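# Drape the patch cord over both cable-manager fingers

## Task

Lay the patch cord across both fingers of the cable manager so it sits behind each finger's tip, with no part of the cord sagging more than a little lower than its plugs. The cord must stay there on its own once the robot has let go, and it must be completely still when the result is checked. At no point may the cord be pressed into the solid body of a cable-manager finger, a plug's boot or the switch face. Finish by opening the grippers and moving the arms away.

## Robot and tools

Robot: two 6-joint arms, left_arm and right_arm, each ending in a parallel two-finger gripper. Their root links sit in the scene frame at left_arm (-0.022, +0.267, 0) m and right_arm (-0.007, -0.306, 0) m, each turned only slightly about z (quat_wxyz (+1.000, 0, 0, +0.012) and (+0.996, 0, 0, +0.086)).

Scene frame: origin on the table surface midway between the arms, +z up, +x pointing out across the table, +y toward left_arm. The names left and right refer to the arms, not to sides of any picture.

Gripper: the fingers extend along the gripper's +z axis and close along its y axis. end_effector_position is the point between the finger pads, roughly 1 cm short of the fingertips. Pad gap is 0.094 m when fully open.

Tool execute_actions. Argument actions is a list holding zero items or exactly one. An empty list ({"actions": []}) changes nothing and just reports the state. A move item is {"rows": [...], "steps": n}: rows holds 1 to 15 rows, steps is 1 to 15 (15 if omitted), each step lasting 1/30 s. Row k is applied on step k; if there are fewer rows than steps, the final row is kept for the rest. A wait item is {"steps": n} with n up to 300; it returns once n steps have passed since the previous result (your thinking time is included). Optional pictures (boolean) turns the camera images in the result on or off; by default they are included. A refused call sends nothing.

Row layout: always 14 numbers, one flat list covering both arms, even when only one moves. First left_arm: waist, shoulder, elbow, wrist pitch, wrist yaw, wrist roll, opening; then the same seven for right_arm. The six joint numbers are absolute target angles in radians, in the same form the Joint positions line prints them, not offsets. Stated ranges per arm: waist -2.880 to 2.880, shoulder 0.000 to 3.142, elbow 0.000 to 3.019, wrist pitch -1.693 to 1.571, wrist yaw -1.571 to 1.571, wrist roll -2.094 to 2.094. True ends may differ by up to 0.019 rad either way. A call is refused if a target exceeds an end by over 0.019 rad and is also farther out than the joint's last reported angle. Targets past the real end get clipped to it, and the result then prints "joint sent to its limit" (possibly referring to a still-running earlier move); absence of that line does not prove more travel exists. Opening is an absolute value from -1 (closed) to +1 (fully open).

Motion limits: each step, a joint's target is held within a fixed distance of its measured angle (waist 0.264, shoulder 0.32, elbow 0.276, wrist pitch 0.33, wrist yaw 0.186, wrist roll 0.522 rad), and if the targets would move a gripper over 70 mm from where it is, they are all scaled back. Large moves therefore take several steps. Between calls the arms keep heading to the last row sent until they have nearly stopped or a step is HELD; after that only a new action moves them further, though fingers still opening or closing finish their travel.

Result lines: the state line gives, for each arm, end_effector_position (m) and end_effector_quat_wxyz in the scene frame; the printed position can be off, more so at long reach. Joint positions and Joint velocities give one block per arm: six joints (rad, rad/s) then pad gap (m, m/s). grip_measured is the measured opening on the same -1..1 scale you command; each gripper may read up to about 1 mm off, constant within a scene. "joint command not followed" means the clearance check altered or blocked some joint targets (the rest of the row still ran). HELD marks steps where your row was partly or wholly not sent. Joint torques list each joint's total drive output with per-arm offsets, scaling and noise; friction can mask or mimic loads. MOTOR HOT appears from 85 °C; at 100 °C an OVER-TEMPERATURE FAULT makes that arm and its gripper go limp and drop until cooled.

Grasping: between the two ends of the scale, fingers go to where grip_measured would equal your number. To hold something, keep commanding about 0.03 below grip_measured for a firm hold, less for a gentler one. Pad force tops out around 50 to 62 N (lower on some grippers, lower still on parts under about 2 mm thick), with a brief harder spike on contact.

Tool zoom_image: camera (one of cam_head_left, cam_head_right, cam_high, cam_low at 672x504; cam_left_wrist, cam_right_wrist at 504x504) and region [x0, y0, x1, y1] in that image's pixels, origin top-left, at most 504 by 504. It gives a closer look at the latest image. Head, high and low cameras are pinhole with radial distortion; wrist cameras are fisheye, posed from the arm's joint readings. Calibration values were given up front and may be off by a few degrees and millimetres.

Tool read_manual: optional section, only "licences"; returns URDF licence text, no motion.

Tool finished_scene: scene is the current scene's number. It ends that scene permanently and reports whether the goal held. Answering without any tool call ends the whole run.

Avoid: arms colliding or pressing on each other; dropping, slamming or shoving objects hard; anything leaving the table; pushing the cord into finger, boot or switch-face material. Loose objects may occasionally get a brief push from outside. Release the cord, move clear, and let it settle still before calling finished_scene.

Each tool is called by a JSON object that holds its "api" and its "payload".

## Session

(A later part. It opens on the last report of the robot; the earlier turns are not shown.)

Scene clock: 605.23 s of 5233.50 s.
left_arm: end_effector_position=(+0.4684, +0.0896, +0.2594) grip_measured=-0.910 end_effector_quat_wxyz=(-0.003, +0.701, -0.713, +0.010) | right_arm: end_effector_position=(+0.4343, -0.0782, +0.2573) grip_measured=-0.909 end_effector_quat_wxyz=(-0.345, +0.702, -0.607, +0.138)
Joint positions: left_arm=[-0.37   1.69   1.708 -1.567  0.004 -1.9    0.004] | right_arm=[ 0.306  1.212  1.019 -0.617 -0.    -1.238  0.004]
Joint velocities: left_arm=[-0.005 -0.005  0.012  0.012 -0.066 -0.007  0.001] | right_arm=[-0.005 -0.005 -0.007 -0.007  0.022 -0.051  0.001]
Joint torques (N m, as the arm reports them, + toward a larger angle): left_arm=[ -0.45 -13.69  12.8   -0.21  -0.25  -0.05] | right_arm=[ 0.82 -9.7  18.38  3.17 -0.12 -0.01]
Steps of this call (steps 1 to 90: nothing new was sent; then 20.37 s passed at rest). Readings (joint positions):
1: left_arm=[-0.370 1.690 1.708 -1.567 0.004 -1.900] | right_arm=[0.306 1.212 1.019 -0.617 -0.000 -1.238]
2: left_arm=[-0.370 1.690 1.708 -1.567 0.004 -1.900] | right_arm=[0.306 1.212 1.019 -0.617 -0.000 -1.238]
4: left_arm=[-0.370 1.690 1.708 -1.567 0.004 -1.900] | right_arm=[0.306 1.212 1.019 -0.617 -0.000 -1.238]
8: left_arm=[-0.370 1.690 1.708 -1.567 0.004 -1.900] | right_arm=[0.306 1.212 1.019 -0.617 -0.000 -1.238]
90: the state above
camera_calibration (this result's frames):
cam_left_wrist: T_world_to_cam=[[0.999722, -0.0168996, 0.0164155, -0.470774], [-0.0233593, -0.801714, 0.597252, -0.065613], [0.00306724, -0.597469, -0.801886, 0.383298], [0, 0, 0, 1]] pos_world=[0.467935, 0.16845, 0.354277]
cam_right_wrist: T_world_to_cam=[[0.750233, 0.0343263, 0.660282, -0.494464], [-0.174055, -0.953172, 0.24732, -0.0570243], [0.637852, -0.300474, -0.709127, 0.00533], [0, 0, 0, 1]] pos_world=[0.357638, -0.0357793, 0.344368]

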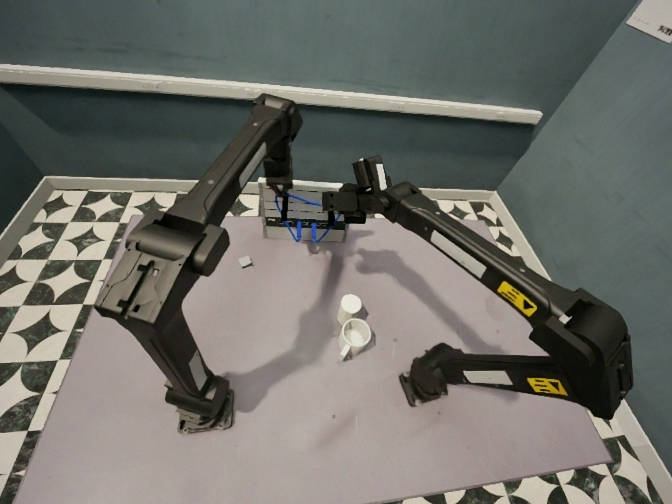

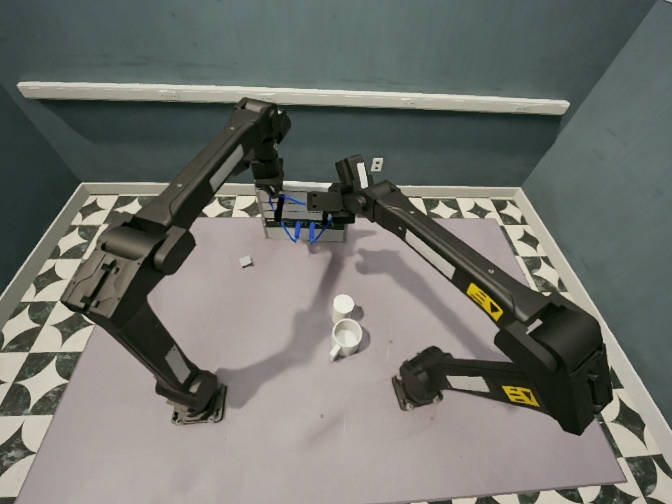

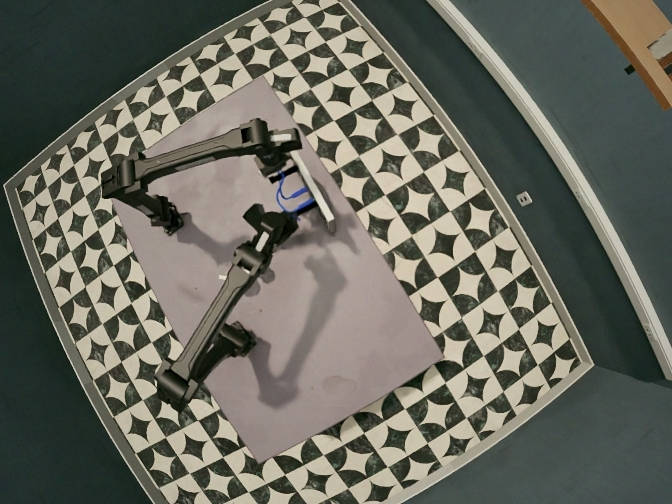

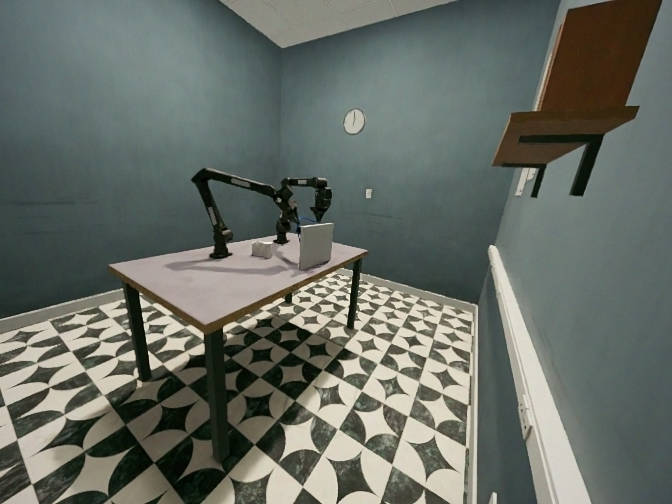

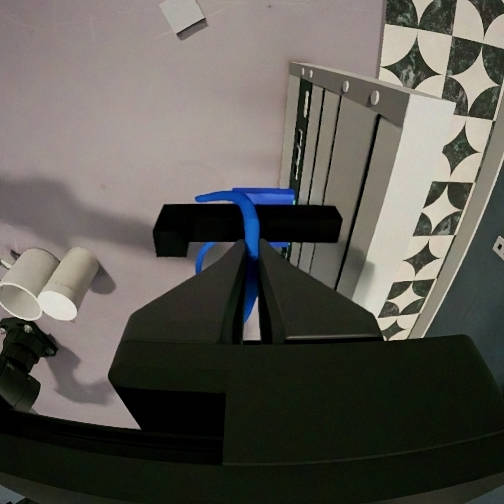

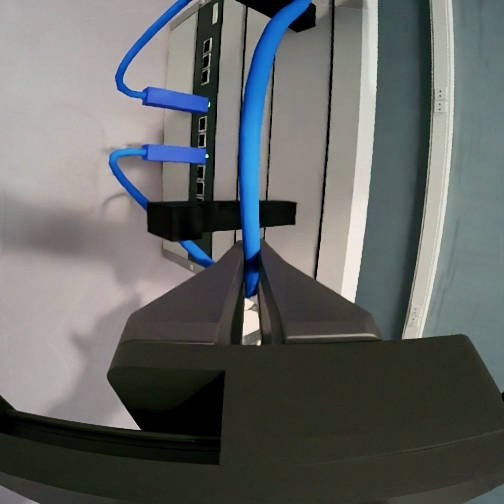

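{"api": "execute_actions", "payload": {"actions": [{"rows":[[-0.372,1.70,1.755,-1.58,0,-1.91,-1,0.28,1.24,1.11,-0.585,0,-1.27,-1],[-0.372,1.70,1.755,-1.58,0,-1.91,-1,0.28,1.24,1.11,-0.585,0,-1.27,-1],[-0.372,1.70,1.755,-1.58,0,-1.91,-1,0.28,1.24,1.11,-0.585,0,-1.27,-1],[-0.372,1.70,1.755,-1.58,0,-1.91,-1,0.28,1.24,1.11,-0.585,0,-1.27,-1],[-0.372,1.70,1.755,-1.58,0,-1.91,-1,0.28,1.24,1.11,-0.585,0,-1.27,-1],[-0.372,1.70,1.755,-1.58,0,-1.91,-1,0.28,1.24,1.11,-0.585,0,-1.27,-1],[-0.372,1.70,1.755,-1.58,0,-1.91,-1,0.255,1.273,1.13,-0.58,0,-1.29,-1]],"steps":15}], "pictures": false}}

{"api": "execute_actions", "payload": {"actions": [{"steps":20}]}}

Scene clock: 622.77 s of 5233.50 s.
left_arm: end_effector_position=(+0.4684, +0.0896, +0.2594) grip_measured=-0.910 end_effector_quat_wxyz=(-0.003, +0.701, -0.713, +0.010) | right_arm: end_effector_position=(+0.4594, -0.0929, +0.2468) grip_measured=-0.909 end_effector_quat_wxyz=(-0.330, +0.702, -0.614, +0.148)
Joint positions: left_arm=[-0.37   1.69   1.708 -1.567  0.004 -1.9    0.004] | right_arm=[ 0.257  1.27   1.049 -0.61  -0.001 -1.275  0.004]
Joint velocities: left_arm=[-0.015 -0.024 -0.002 -0.012  0.066  0.037 -0.   ] | right_arm=[-0.005  0.005  0.007 -0.002 -0.022  0.007  0.   ]
Joint torques (N m, as the arm reports them, + toward a larger angle): left_arm=[ -0.57 -13.8   12.8   -0.16  -0.27  -0.04] | right_arm=[ -0.09 -10.19  18.08   3.15  -0.06   0.08]
Steps of this call (steps 1 to 90: nothing new was sent; then 14.03 s passed at rest; steps 91 to 105: all 15 steps of this action). Readings (joint positions):
91: left_arm=[-0.370 1.690 1.708 -1.567 0.004 -1.900] | right_arm=[0.304 1.213 1.020 -0.617 -0.000 -1.242]
92: left_arm=[-0.370 1.690 1.708 -1.567 0.004 -1.900] | right_arm=[0.301 1.216 1.022 -0.617 -0.000 -1.246]
94: left_arm=[-0.370 1.690 1.708 -1.567 0.004 -1.900] | right_arm=[0.293 1.222 1.026 -0.617 -0.000 -1.250]
98: left_arm=[-0.370 1.690 1.708 -1.567 0.004 -1.900] | right_arm=[0.277 1.238 1.034 -0.616 -0.001 -1.262]
105: the state above

Scene clock: 623.43 s of 5233.50 s.
left_arm: end_effector_position=(+0.4684, +0.0896, +0.2594) grip_measured=-0.910 end_effector_quat_wxyz=(-0.003, +0.701, -0.713, +0.010) | right_arm: end_effector_position=(+0.4594, -0.0929, +0.2468) grip_measured=-0.909 end_effector_quat_wxyz=(-0.329, +0.703, -0.613, +0.149)
Joint positions: left_arm=[-0.37   1.69   1.708 -1.567  0.004 -1.9    0.004] | right_arm=[ 0.257  1.27   1.049 -0.61  -0.001 -1.278  0.004]
Joint velocities: left_arm=[-0.005 -0.005 -0.002 -0.002 -0.037 -0.051 -0.001] | right_arm=[-0.005 -0.015 -0.017 -0.012 -0.051 -0.007 -0.   ]
Joint torques (N m, as the arm reports them, + toward a larger angle): left_arm=[ -0.34 -13.74  12.77  -0.14  -0.27  -0.03] | right_arm=[ 0.22 -9.55 18.25  2.95 -0.06  0.03]
Steps of this call (steps 1 to 15: the robot went on to your last target; steps 16 to 20: nothing new was sent). Readings (joint positions):
1: left_arm=[-0.370 1.690 1.708 -1.567 0.004 -1.900] | right_arm=[0.257 1.270 1.049 -0.610 -0.001 -1.275]
2: left_arm=[-0.370 1.690 1.708 -1.567 0.004 -1.900] | right_arm=[0.257 1.270 1.049 -0.610 -0.001 -1.276]
4: left_arm=[-0.370 1.690 1.708 -1.567 0.004 -1.900] | right_arm=[0.257 1.270 1.049 -0.610 -0.001 -1.277]
8: left_arm=[-0.370 1.690 1.708 -1.567 0.004 -1.900] | right_arm=[0.257 1.270 1.049 -0.610 -0.001 -1.278]
20: the state above
All arms were judged still, so your last target was given up. Only a new action makes them travel on or press farther. Fingers that are still opening or closing keep moving.
camera_calibration (this result's frames):
cam_left_wrist: T_world_to_cam=[[0.999722, -0.0168996, 0.0164155, -0.470774], [-0.0233593, -0.801714, 0.597252, -0.065613], [0.00306724, -0.597469, -0.801886, 0.383298], [0, 0, 0, 1]] pos_world=[0.467935, 0.16845, 0.354277]
cam_right_wrist: T_world_to_cam=[[0.755551, 0.0423985, 0.653716, -0.50585], [-0.189716, -0.940978, 0.280299, -0.0639019], [0.627017, -0.335801, -0.702913, -0.0223783], [0, 0, 0, 1]] pos_world=[0.384104, -0.0461977, 0.332864]

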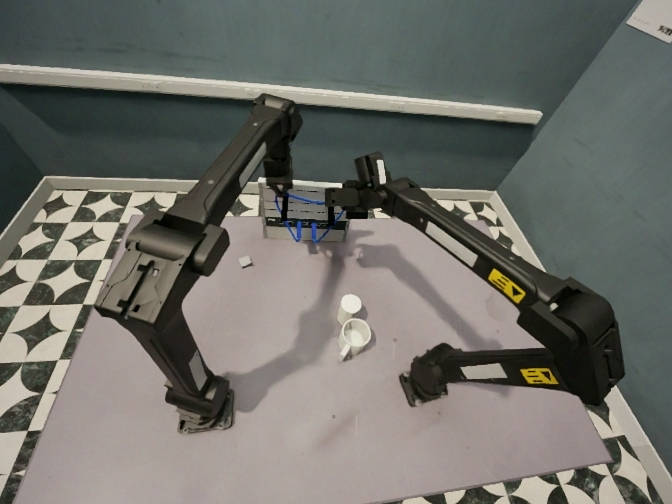

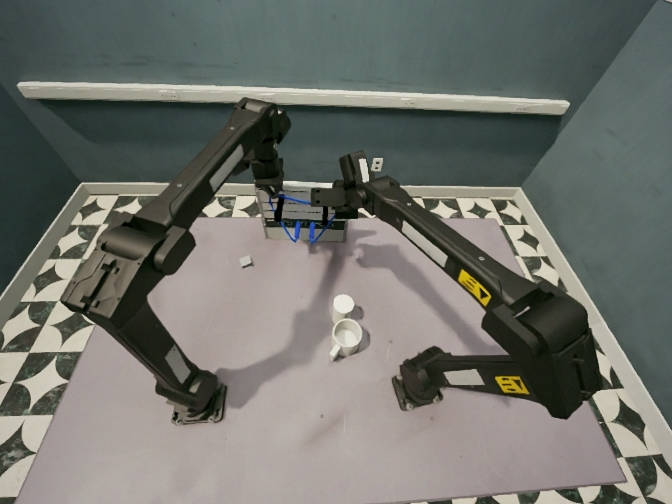

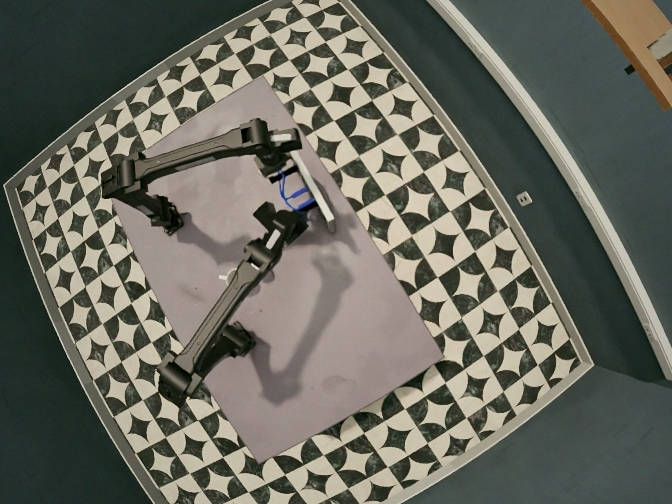

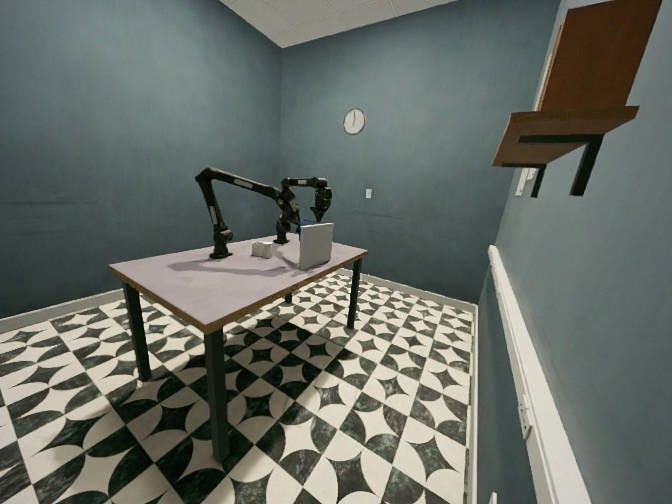

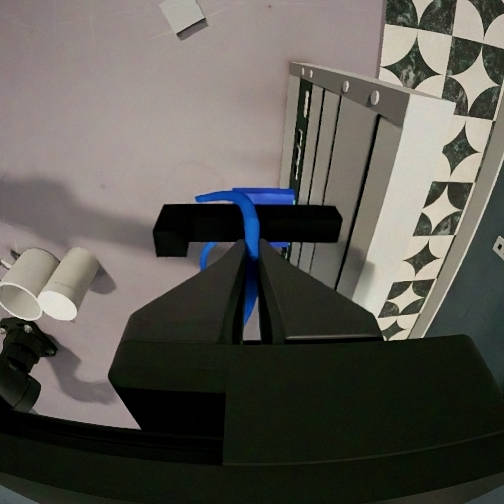

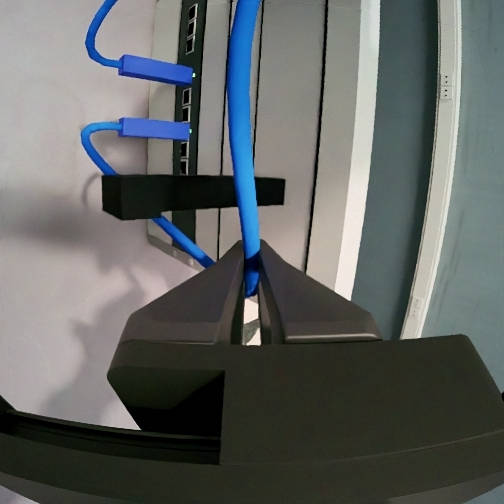

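{"api": "execute_actions", "payload": {"actions": [{"rows":[[-0.372,1.70,1.755,-1.58,0,-1.91,-1,0.257,1.283,1.03,-0.56,0,-1.29,-1]],"steps":15}], "pictures": false}}

{"api": "execute_actions", "payload": {"actions": [{"steps":15}]}}

Scene clock: 640.33 s of 5233.50 s.
left_arm: end_effector_position=(+0.4684, +0.0896, +0.2594) grip_measured=-0.910 end_effector_quat_wxyz=(-0.003, +0.701, -0.713, +0.010) | right_arm: end_effector_position=(+0.4598, -0.0927, +0.2428) grip_measured=-0.909 end_effector_quat_wxyz=(-0.332, +0.702, -0.612, +0.150)
Joint positions: left_arm=[-0.37   1.69   1.708 -1.567  0.004 -1.9    0.004] | right_arm=[ 0.257  1.272  1.037 -0.591 -0.001 -1.278  0.004]
Joint velocities: left_arm=[ 0.005 -0.005 -0.002  0.012 -0.007 -0.037  0.001] | right_arm=[-0.005 -0.005  0.007  0.007 -0.037 -0.022  0.001]
Joint torques (N m, as the arm reports them, + toward a larger angle): left_arm=[ -0.43 -13.84  12.75  -0.14  -0.26  -0.05] | right_arm=[ 0.46 -9.13 10.31  3.12 -0.08  0.03]
Steps of this call (steps 1 to 90: nothing new was sent; then 13.40 s passed at rest; steps 91 to 105: all 15 steps of this action). Readings (joint positions):
91: left_arm=[-0.370 1.690 1.708 -1.567 0.004 -1.900] | right_arm=[0.257 1.270 1.047 -0.606 -0.001 -1.278]
92: left_arm=[-0.370 1.690 1.708 -1.567 0.004 -1.900] | right_arm=[0.257 1.270 1.045 -0.599 -0.001 -1.278]
94: left_arm=[-0.370 1.690 1.708 -1.567 0.004 -1.900] | right_arm=[0.257 1.271 1.041 -0.593 -0.001 -1.278]
98: left_arm=[-0.370 1.690 1.708 -1.567 0.004 -1.900] | right_arm=[0.257 1.272 1.037 -0.592 -0.001 -1.278]
105: the state above

Scene clock: 640.83 s of 5233.50 s.
left_arm: end_effector_position=(+0.4684, +0.0896, +0.2594) grip_measured=-0.910 end_effector_quat_wxyz=(-0.003, +0.701, -0.713, +0.010) | right_arm: end_effector_position=(+0.4598, -0.0927, +0.2428) grip_measured=-0.909 end_effector_quat_wxyz=(-0.332, +0.702, -0.612, +0.150)
Joint positions: left_arm=[-0.37   1.69   1.708 -1.567  0.004 -1.9    0.004] | right_arm=[ 0.257  1.272  1.037 -0.591 -0.001 -1.278  0.004]
Joint velocities: left_arm=[ 0.005 -0.005  0.002  0.002  0.007 -0.022  0.001] | right_arm=[-0.005  0.005  0.012  0.012 -0.051  0.066 -0.001]
Joint torques (N m, as the arm reports them, + toward a larger angle): left_arm=[ -0.55 -13.87  12.79  -0.16  -0.27  -0.05] | right_arm=[ 0.61 -9.55 10.62  3.17 -0.01 -0.02]
Steps of this call (steps 1 to 15: the robot went on to your last target). Readings (joint positions):
1: left_arm=[-0.370 1.690 1.708 -1.567 0.004 -1.900] | right_arm=[0.257 1.272 1.037 -0.591 -0.001 -1.278]
2: left_arm=[-0.370 1.690 1.708 -1.567 0.004 -1.900] | right_arm=[0.257 1.272 1.037 -0.591 -0.001 -1.278]
4: left_arm=[-0.370 1.690 1.708 -1.567 0.004 -1.900] | right_arm=[0.257 1.272 1.037 -0.591 -0.001 -1.278]
8: left_arm=[-0.370 1.690 1.708 -1.567 0.004 -1.900] | right_arm=[0.257 1.272 1.037 -0.591 -0.001 -1.278]
15: the state above
All arms were judged still, so your last target was given up. Only a new action makes them travel on or press farther. Fingers that are still opening or closing keep moving.
camera_calibration (this result's frames):
cam_left_wrist: T_world_to_cam=[[0.999722, -0.0168996, 0.0164155, -0.470774], [-0.0233593, -0.801714, 0.597252, -0.065613], [0.00306724, -0.597469, -0.801886, 0.383298], [0, 0, 0, 1]] pos_world=[0.467935, 0.16845, 0.354277]
cam_right_wrist: T_world_to_cam=[[0.752139, 0.0408366, 0.657738, -0.503153], [-0.191166, -0.941642, 0.277067, -0.0611414], [0.630668, -0.33413, -0.700439, -0.0274782], [0, 0, 0, 1]] pos_world=[0.384083, -0.0462076, 0.328636]

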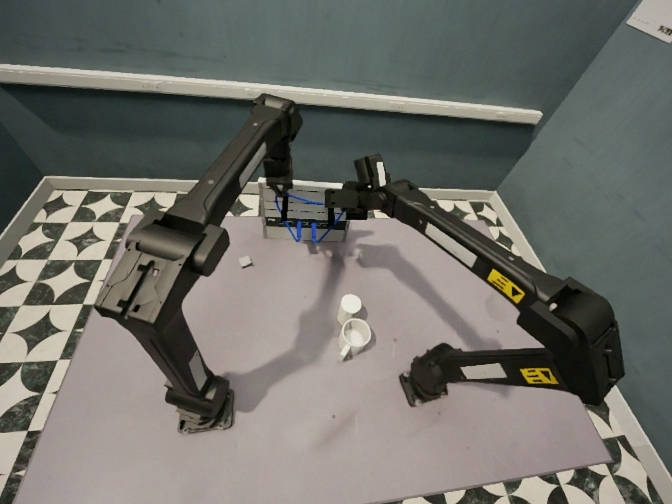

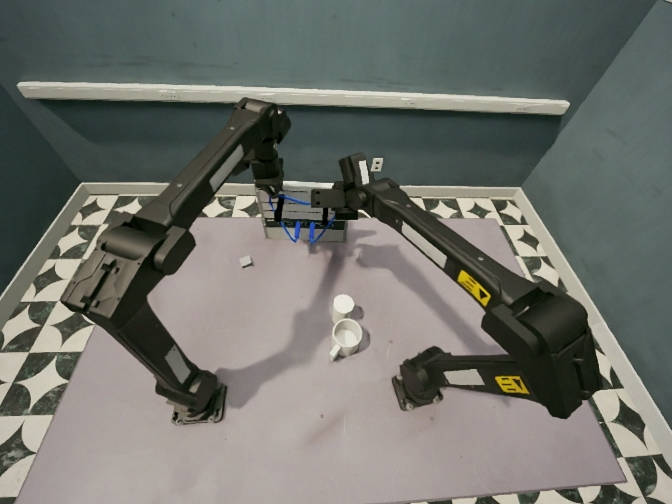

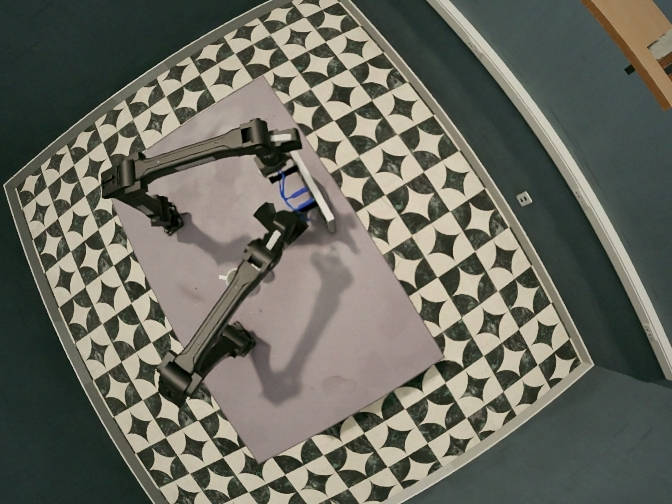

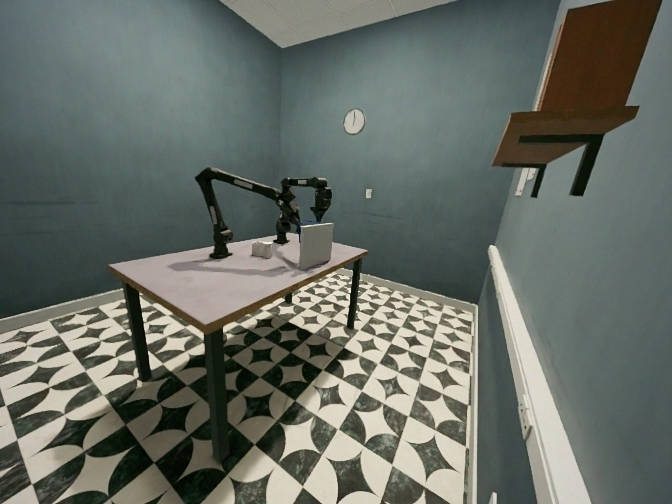

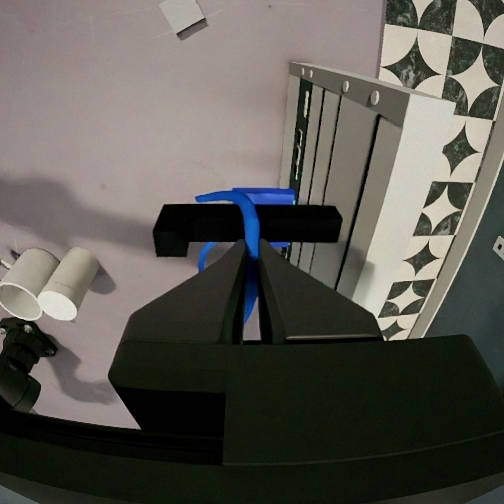

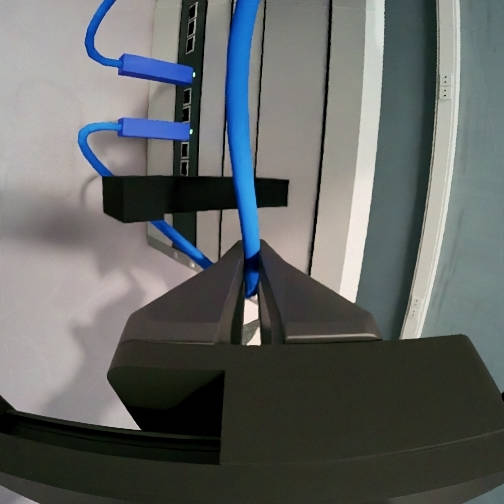

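{"api": "execute_actions", "payload": {"actions": [{"rows":[[-0.372,1.69,1.668,-1.53,0,-1.91,-1,0.257,1.305,0.993,-0.51,0,-1.29,-1]],"steps":15}], "pictures": false}}

{"api": "execute_actions", "payload": {"actions": [{"steps":15}]}}

Scene clock: 653.10 s of 5233.50 s.
left_arm: end_effector_position=(+0.4645, +0.0911, +0.2466) grip_measured=-0.910 end_effector_quat_wxyz=(-0.000, +0.701, -0.713, +0.004) | right_arm: end_effector_position=(+0.4610, -0.0922, +0.2168) grip_measured=-0.909 end_effector_quat_wxyz=(-0.325, +0.705, -0.613, +0.147)
Joint positions: left_arm=[-0.37   1.687  1.671 -1.546  0.003 -1.9    0.004] | right_arm=[ 0.257  1.3    0.998 -0.539 -0.001 -1.279  0.004]
Joint velocities: left_arm=[-0.005 -0.005  0.002 -0.007 -0.037  0.037 -0.001] | right_arm=[-0.015 -0.005 -0.002  0.012 -0.037  0.007 -0.001]
Joint torques (N m, as the arm reports them, + toward a larger angle): left_arm=[ -0.41 -14.08   8.9    0.85  -0.26  -0.05] | right_arm=[  0.07 -10.62  10.44   3.09  -0.09   0.04]
Steps of this call (steps 1 to 90: nothing new was sent; then 8.77 s passed at rest; steps 91 to 105: all 15 steps of this action). Readings (joint positions):
91: left_arm=[-0.370 1.690 1.702 -1.561 0.004 -1.900] | right_arm=[0.257 1.272 1.032 -0.579 -0.001 -1.278]
92: left_arm=[-0.370 1.687 1.694 -1.554 0.004 -1.900] | right_arm=[0.257 1.273 1.025 -0.561 -0.001 -1.278]
94: left_arm=[-0.370 1.687 1.680 -1.550 0.004 -1.900] | right_arm=[0.257 1.279 1.011 -0.545 -0.001 -1.279]
98: left_arm=[-0.370 1.687 1.671 -1.548 0.003 -1.900] | right_arm=[0.257 1.296 0.999 -0.542 -0.001 -1.279]
105: the state above

Scene clock: 653.60 s of 5233.50 s.
left_arm: end_effector_position=(+0.4645, +0.0911, +0.2466) grip_measured=-0.910 end_effector_quat_wxyz=(-0.000, +0.701, -0.713, +0.004) | right_arm: end_effector_position=(+0.4610, -0.0922, +0.2168) grip_measured=-0.909 end_effector_quat_wxyz=(-0.325, +0.705, -0.613, +0.147)
Joint positions: left_arm=[-0.37   1.687  1.671 -1.546  0.003 -1.9    0.004] | right_arm=[ 0.257  1.3    0.998 -0.539 -0.001 -1.279  0.004]
Joint velocities: left_arm=[-0.005 -0.015  0.002  0.002 -0.081 -0.037 -0.001] | right_arm=[-0.005 -0.015  0.002  0.007  0.037 -0.022 -0.   ]
Joint torques (N m, as the arm reports them, + toward a larger angle): left_arm=[ -0.44 -14.44   8.85   0.86  -0.24  -0.05] | right_arm=[  0.56 -10.75  10.5    3.04  -0.09   0.03]
Steps of this call (steps 1 to 15: the robot went on to your last target). Readings (joint positions):
1: left_arm=[-0.370 1.687 1.671 -1.546 0.003 -1.900] | right_arm=[0.257 1.300 0.998 -0.539 -0.001 -1.279]
2: left_arm=[-0.370 1.687 1.671 -1.546 0.003 -1.900] | right_arm=[0.257 1.300 0.998 -0.539 -0.001 -1.279]
4: left_arm=[-0.370 1.687 1.671 -1.546 0.003 -1.900] | right_arm=[0.257 1.300 0.998 -0.539 -0.001 -1.279]
8: left_arm=[-0.370 1.687 1.671 -1.546 0.003 -1.900] | right_arm=[0.257 1.300 0.998 -0.539 -0.001 -1.279]
15: the state above
All arms were judged still, so your last target was given up. Only a new action makes them travel on or press farther. Fingers that are still opening or closing keep moving.
camera_calibration (this result's frames):
cam_left_wrist: T_world_to_cam=[[0.999847, -0.0169414, 0.00438663, -0.463755], [-0.0162392, -0.804757, 0.593382, -0.0589564], [-0.00652259, -0.593363, -0.804909, 0.378858], [0, 0, 0, 1]] pos_world=[0.465198, 0.169498, 0.341964]
cam_right_wrist: T_world_to_cam=[[0.760721, 0.0459752, 0.647448, -0.488199], [-0.186651, -0.939861, 0.286045, -0.057063], [0.621663, -0.338448, -0.706391, -0.0412227], [0, 0, 0, 1]] pos_world=[0.386359, -0.045138, 0.303287]

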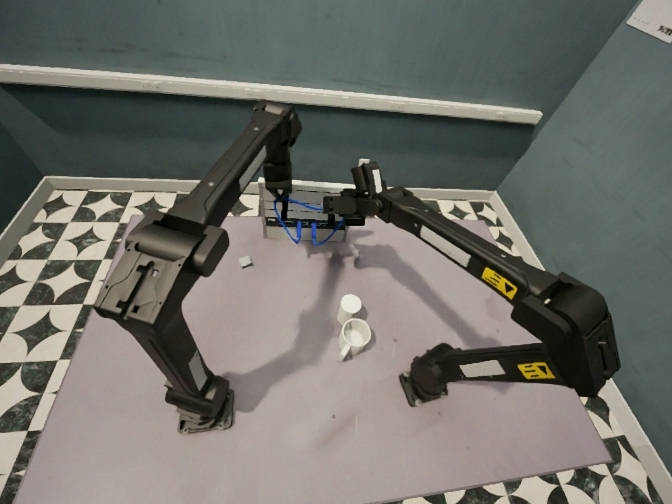

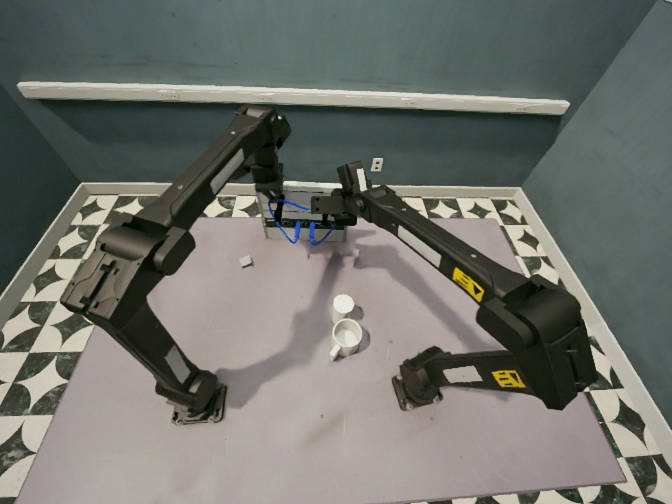

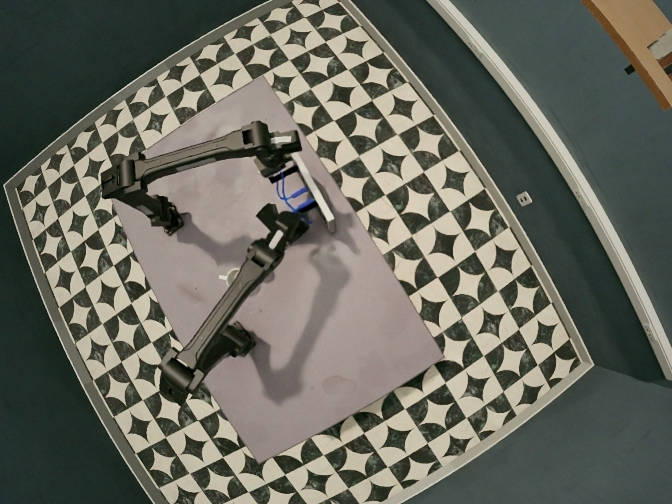

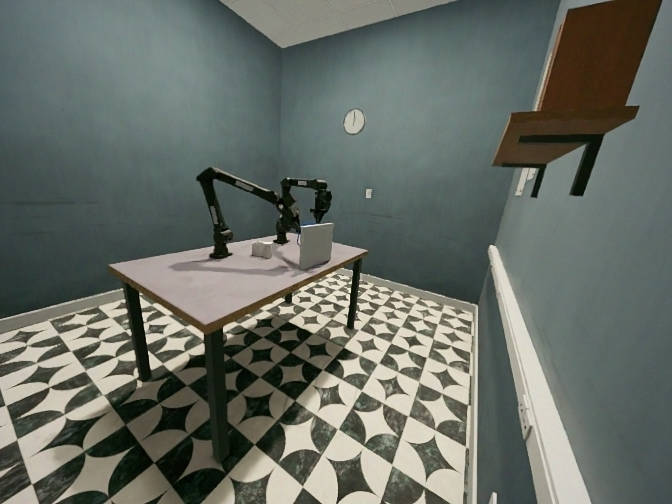

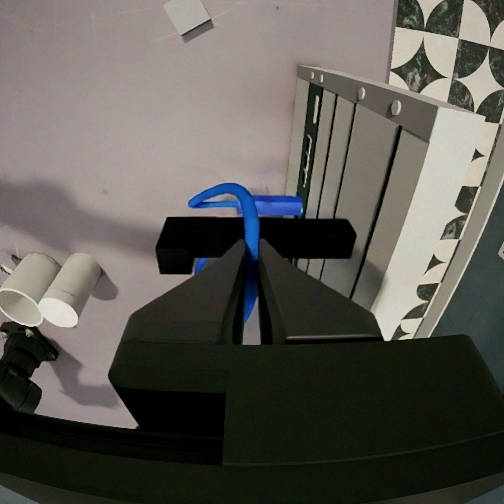

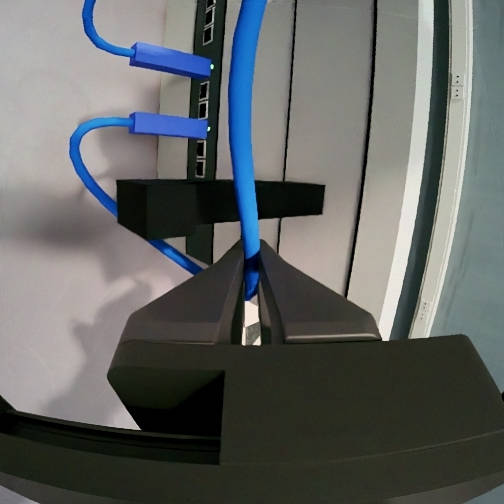

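{"api": "execute_actions", "payload": {"actions": [{"rows":[[-0.372,1.69,1.668,-1.53,0,-1.91,-1,0.257,1.305,0.993,-0.51,0,-1.29,-0.75]],"steps":15}]}}

Scene clock: 659.63 s of 5233.50 s.
left_arm: end_effector_position=(+0.4645, +0.0911, +0.2466) grip_measured=-0.910 end_effector_quat_wxyz=(-0.000, +0.701, -0.713, +0.004) | right_arm: end_effector_position=(+0.4610, -0.0922, +0.2168) grip_measured=-0.751 end_effector_quat_wxyz=(-0.325, +0.705, -0.613, +0.147)
Joint positions: left_arm=[-0.37   1.687  1.671 -1.546  0.003 -1.9    0.004] | right_arm=[ 0.257  1.3    0.998 -0.539 -0.001 -1.279  0.012]
Joint velocities: left_arm=[ 0.005 -0.005  0.012  0.007 -0.066  0.051 -0.001] | right_arm=[-0.005 -0.005 -0.012  0.002  0.022  0.037  0.   ]
Joint torques (N m, as the arm reports them, + toward a larger angle): left_arm=[ -0.22 -14.45   8.79   0.87  -0.24  -0.06] | right_arm=[  0.88 -10.59  10.34   2.99  -0.05   0.03]
Steps of this call (steps 1 to 90: nothing new was sent; then 2.53 s passed at rest; steps 91 to 105: all 15 steps of this action). Readings (joint positions):
91: left_arm=[-0.370 1.687 1.671 -1.546 0.003 -1.900] | right_arm=[0.257 1.300 0.998 -0.539 -0.001 -1.279]
92: left_arm=[-0.370 1.687 1.671 -1.546 0.003 -1.900] | right_arm=[0.257 1.300 0.998 -0.539 -0.001 -1.279]
94: left_arm=[-0.370 1.687 1.671 -1.546 0.003 -1.900] | right_arm=[0.257 1.300 0.998 -0.539 -0.001 -1.279]
98: left_arm=[-0.370 1.687 1.671 -1.546 0.003 -1.900] | right_arm=[0.257 1.300 0.998 -0.539 -0.001 -1.279]
105: the state above
camera_calibration (this result's frames):
cam_left_wrist: T_world_to_cam=[[0.999847, -0.0169414, 0.00438663, -0.463755], [-0.0162392, -0.804757, 0.593382, -0.0589564], [-0.00652259, -0.593363, -0.804909, 0.378858], [0, 0, 0, 1]] pos_world=[0.465198, 0.169498, 0.341964]
cam_right_wrist: T_world_to_cam=[[0.760721, 0.0459752, 0.647448, -0.488199], [-0.186651, -0.939861, 0.286045, -0.057063], [0.621663, -0.338448, -0.706391, -0.0412227], [0, 0, 0, 1]] pos_world=[0.386359, -0.045138, 0.303287]

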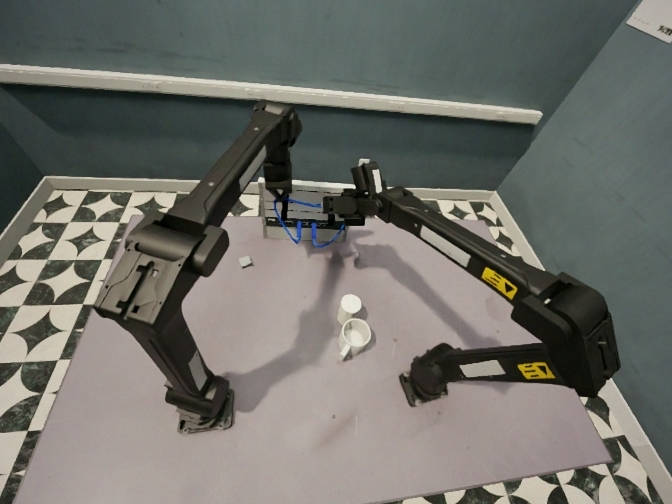

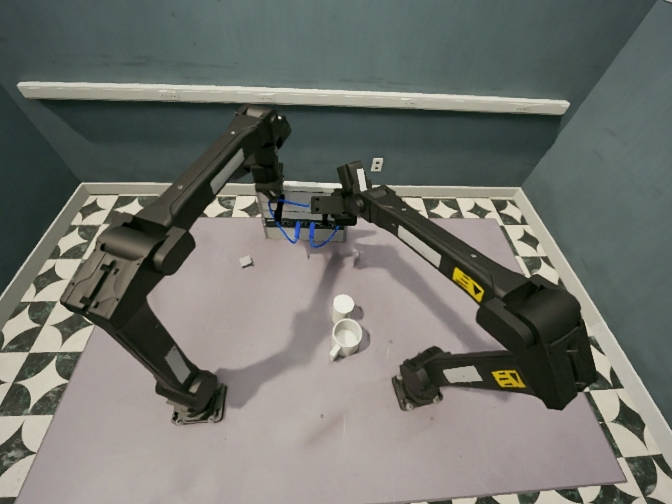

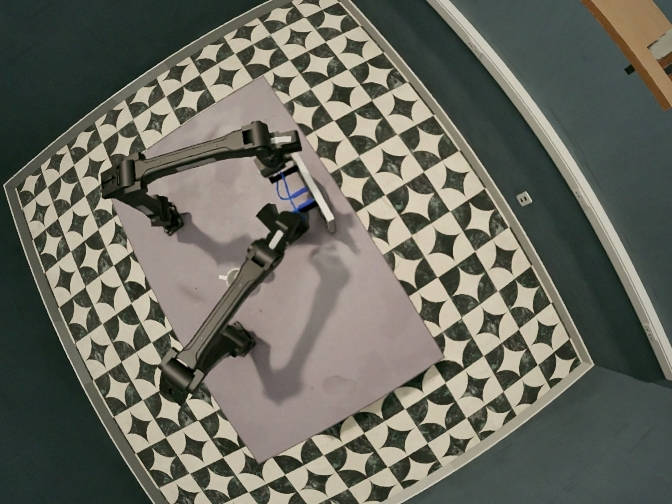

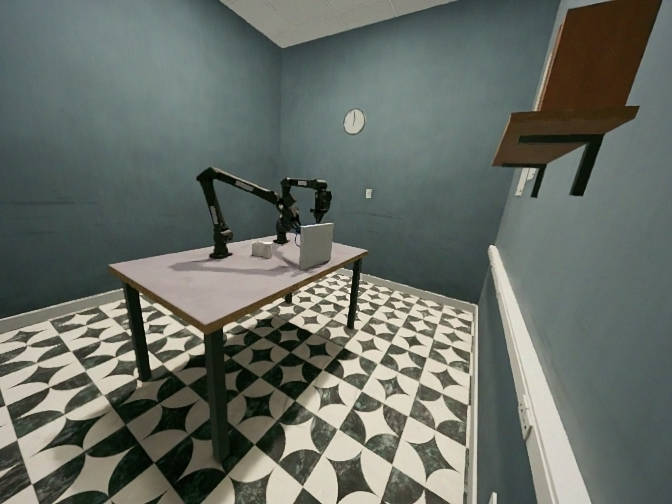

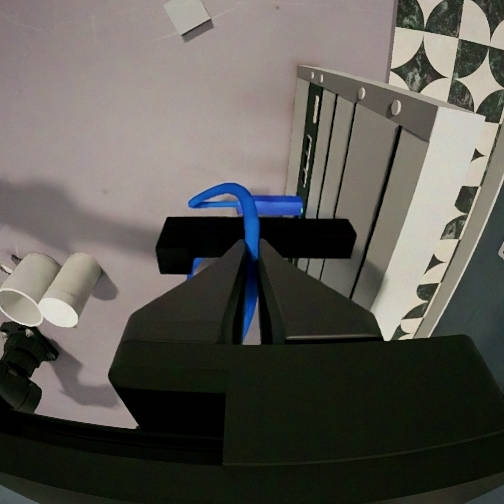

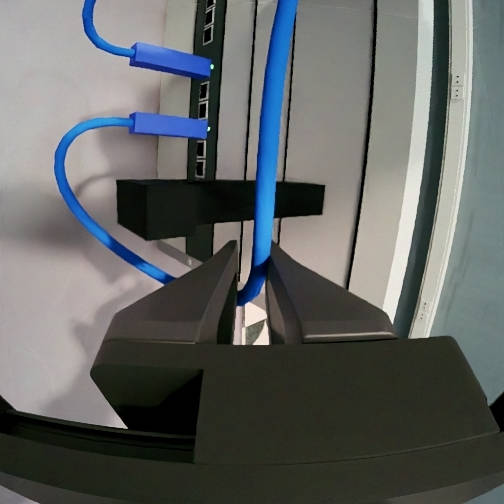

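Cord settled onto the bar. Now move left outward.

{"api": "execute_actions", "payload": {"actions": [{"rows":[[-0.35,1.69,1.668,-1.53,0,-1.89,-1,0.257,1.305,0.993,-0.51,0,-1.29,-0.75],[-0.35,1.69,1.668,-1.53,0,-1.89,-1,0.257,1.305,0.993,-0.51,0,-1.29,-0.75],[-0.35,1.69,1.668,-1.53,0,-1.89,-1,0.257,1.305,0.993,-0.51,0,-1.29,-0.75],[-0.35,1.69,1.668,-1.53,0,-1.89,-1,0.257,1.305,0.993,-0.51,0,-1.29,-0.75],[-0.35,1.69,1.668,-1.53,0,-1.89,-1,0.257,1.305,0.993,-0.51,0,-1.29,-0.75],[-0.35,1.69,1.668,-1.53,0,-1.89,-1,0.257,1.305,0.993,-0.51,0,-1.29,-0.75],[-0.325,1.685,1.668,-1.53,0,-1.87,-1,0.257,1.305,0.993,-0.51,0,-1.29,-0.75]],"steps":15}], "pictures": false}}

{"api": "execute_actions", "payload": {"actions": [{"steps":15}]}}

Scene clock: 668.30 s of 5233.50 s.
left_arm: end_effector_position=(+0.4699, +0.1068, +0.2466) grip_measured=-0.910 end_effector_quat_wxyz=(-0.001, +0.707, -0.708, +0.004) | right_arm: end_effector_position=(+0.4614, -0.0920, +0.2172) grip_measured=-0.751 end_effector_quat_wxyz=(-0.326, +0.704, -0.613, +0.147)
Joint positions: left_arm=[-0.338  1.687  1.671 -1.546  0.003 -1.883  0.004] | right_arm=[ 0.257  1.3    0.998 -0.537 -0.001 -1.279  0.012]
Joint velocities: left_arm=[ 0.015 -0.005  0.002 -0.007 -0.095  0.11   0.001] | right_arm=[-0.005 -0.005 -0.022  0.017  0.007 -0.11  -0.001]
Joint torques (N m, as the arm reports them, + toward a larger angle): left_arm=[  0.34 -14.8    8.79   0.93  -0.26   0.11] | right_arm=[  0.23 -10.28  10.18   3.01  -0.07   0.03]
Steps of this call (steps 1 to 15: the robot went on to your last target; steps 16 to 110: nothing new was sent; then 4.50 s passed at rest; steps 111 to 125: all 15 steps of this action). Readings (joint positions):
111: left_arm=[-0.370 1.687 1.671 -1.546 0.003 -1.900] | right_arm=[0.257 1.300 0.998 -0.539 -0.001 -1.279]
112: left_arm=[-0.369 1.687 1.671 -1.546 0.003 -1.900] | right_arm=[0.257 1.300 0.998 -0.539 -0.001 -1.279]
114: left_arm=[-0.368 1.687 1.671 -1.546 0.003 -1.900] | right_arm=[0.257 1.300 0.998 -0.539 -0.001 -1.279]
118: left_arm=[-0.363 1.687 1.671 -1.546 0.003 -1.894] | right_arm=[0.257 1.300 0.998 -0.539 -0.001 -1.279]
125: the state above

Scene clock: 668.80 s of 5233.50 s.
left_arm: end_effector_position=(+0.4700, +0.1070, +0.2466) grip_measured=-0.910 end_effector_quat_wxyz=(-0.001, +0.706, -0.708, +0.004) | right_arm: end_effector_position=(+0.4614, -0.0920, +0.2172) grip_measured=-0.751 end_effector_quat_wxyz=(-0.326, +0.704, -0.613, +0.148)
Joint positions: left_arm=[-0.337  1.687  1.671 -1.546  0.003 -1.881  0.004] | right_arm=[ 0.257  1.3    0.998 -0.536 -0.001 -1.279  0.012]
Joint velocities: left_arm=[ 0.005 -0.005 -0.007 -0.002 -0.11   0.066  0.   ] | right_arm=[-0.005 -0.005 -0.007 -0.007  0.007 -0.037 -0.001]
Joint torques (N m, as the arm reports them, + toward a larger angle): left_arm=[  0.06 -14.69   8.75   0.9   -0.24   0.11] | right_arm=[ -0.01 -10.32  10.3    2.78  -0.06   0.05]
Steps of this call (steps 1 to 15: the robot went on to your last target). Readings (joint positions):
1: left_arm=[-0.337 1.687 1.671 -1.546 0.003 -1.883] | right_arm=[0.257 1.300 0.998 -0.536 -0.001 -1.279]
2: left_arm=[-0.337 1.687 1.671 -1.546 0.003 -1.882] | right_arm=[0.257 1.300 0.998 -0.536 -0.001 -1.279]
4: left_arm=[-0.337 1.687 1.671 -1.546 0.003 -1.882] | right_arm=[0.257 1.300 0.998 -0.536 -0.001 -1.279]
8: left_arm=[-0.337 1.687 1.671 -1.546 0.003 -1.881] | right_arm=[0.257 1.300 0.998 -0.536 -0.001 -1.279]
15: the state above
All arms were judged still, so your last target was given up. Only a new action makes them travel on or press farther. Fingers that are still opening or closing keep moving.
camera_calibration (this result's frames):
cam_left_wrist: T_world_to_cam=[[0.999982, -0.00397203, 0.00449288, -0.470418], [-0.00586302, -0.80498, 0.593272, -0.0509291], [0.00126018, -0.593288, -0.804989, 0.384659], [0, 0, 0, 1]] pos_world=[0.469626, 0.185348, 0.341975]
cam_right_wrist: T_world_to_cam=[[0.759147, 0.0452545, 0.649344, -0.488582], [-0.187344, -0.940178, 0.284547, -0.056298], [0.623376, -0.337663, -0.705256, -0.042086], [0, 0, 0, 1]] pos_world=[0.386594, -0.0450305, 0.303596]

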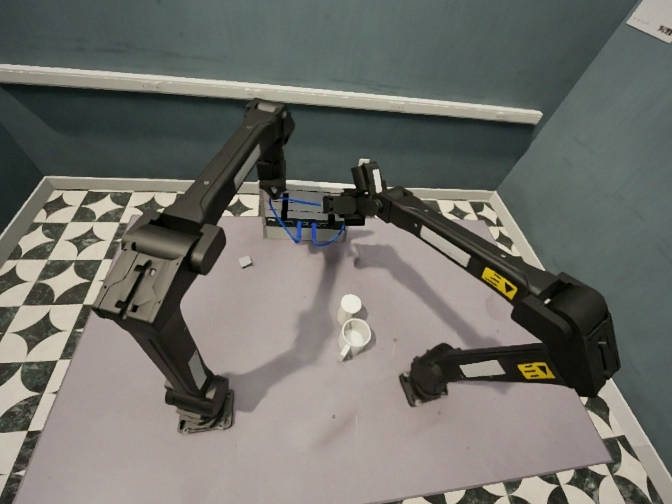

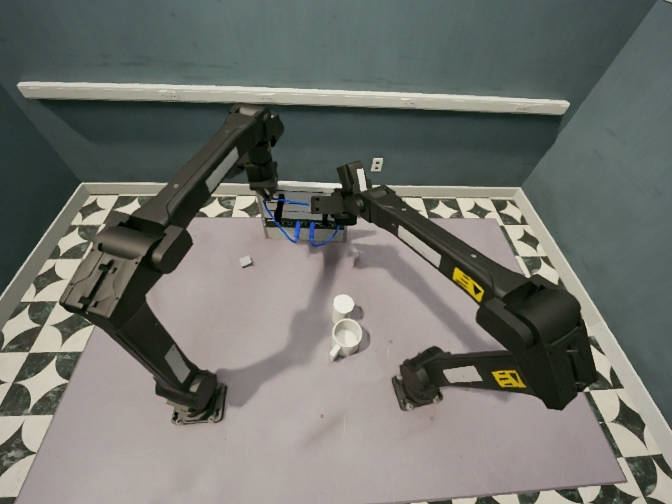

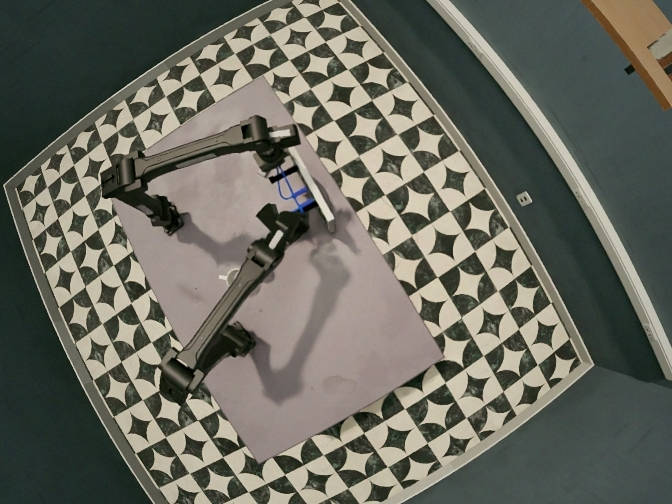

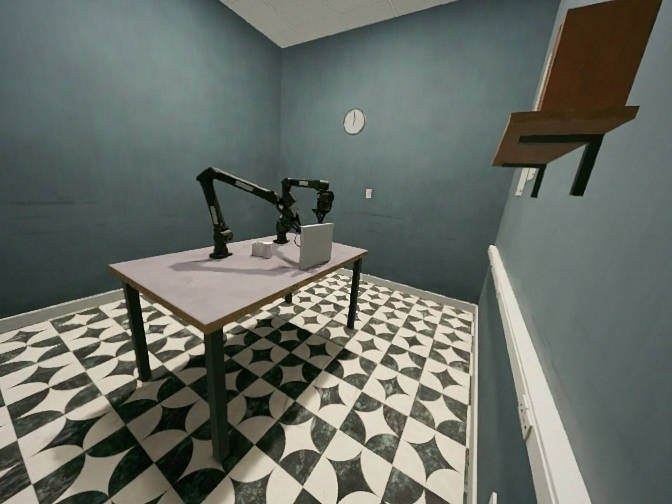

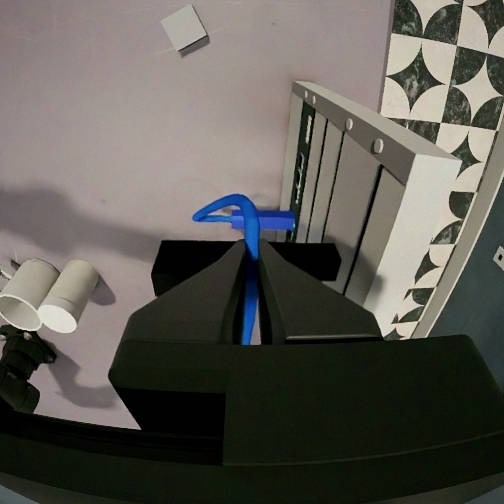

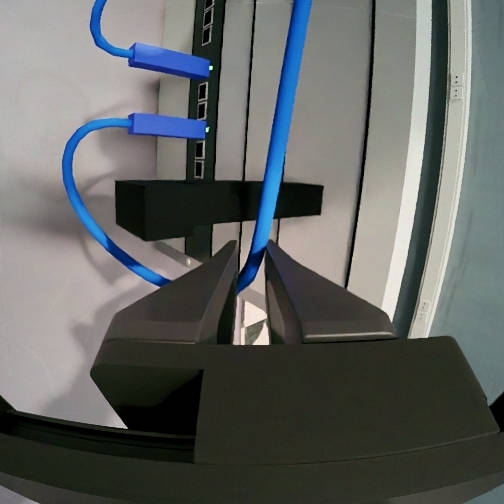

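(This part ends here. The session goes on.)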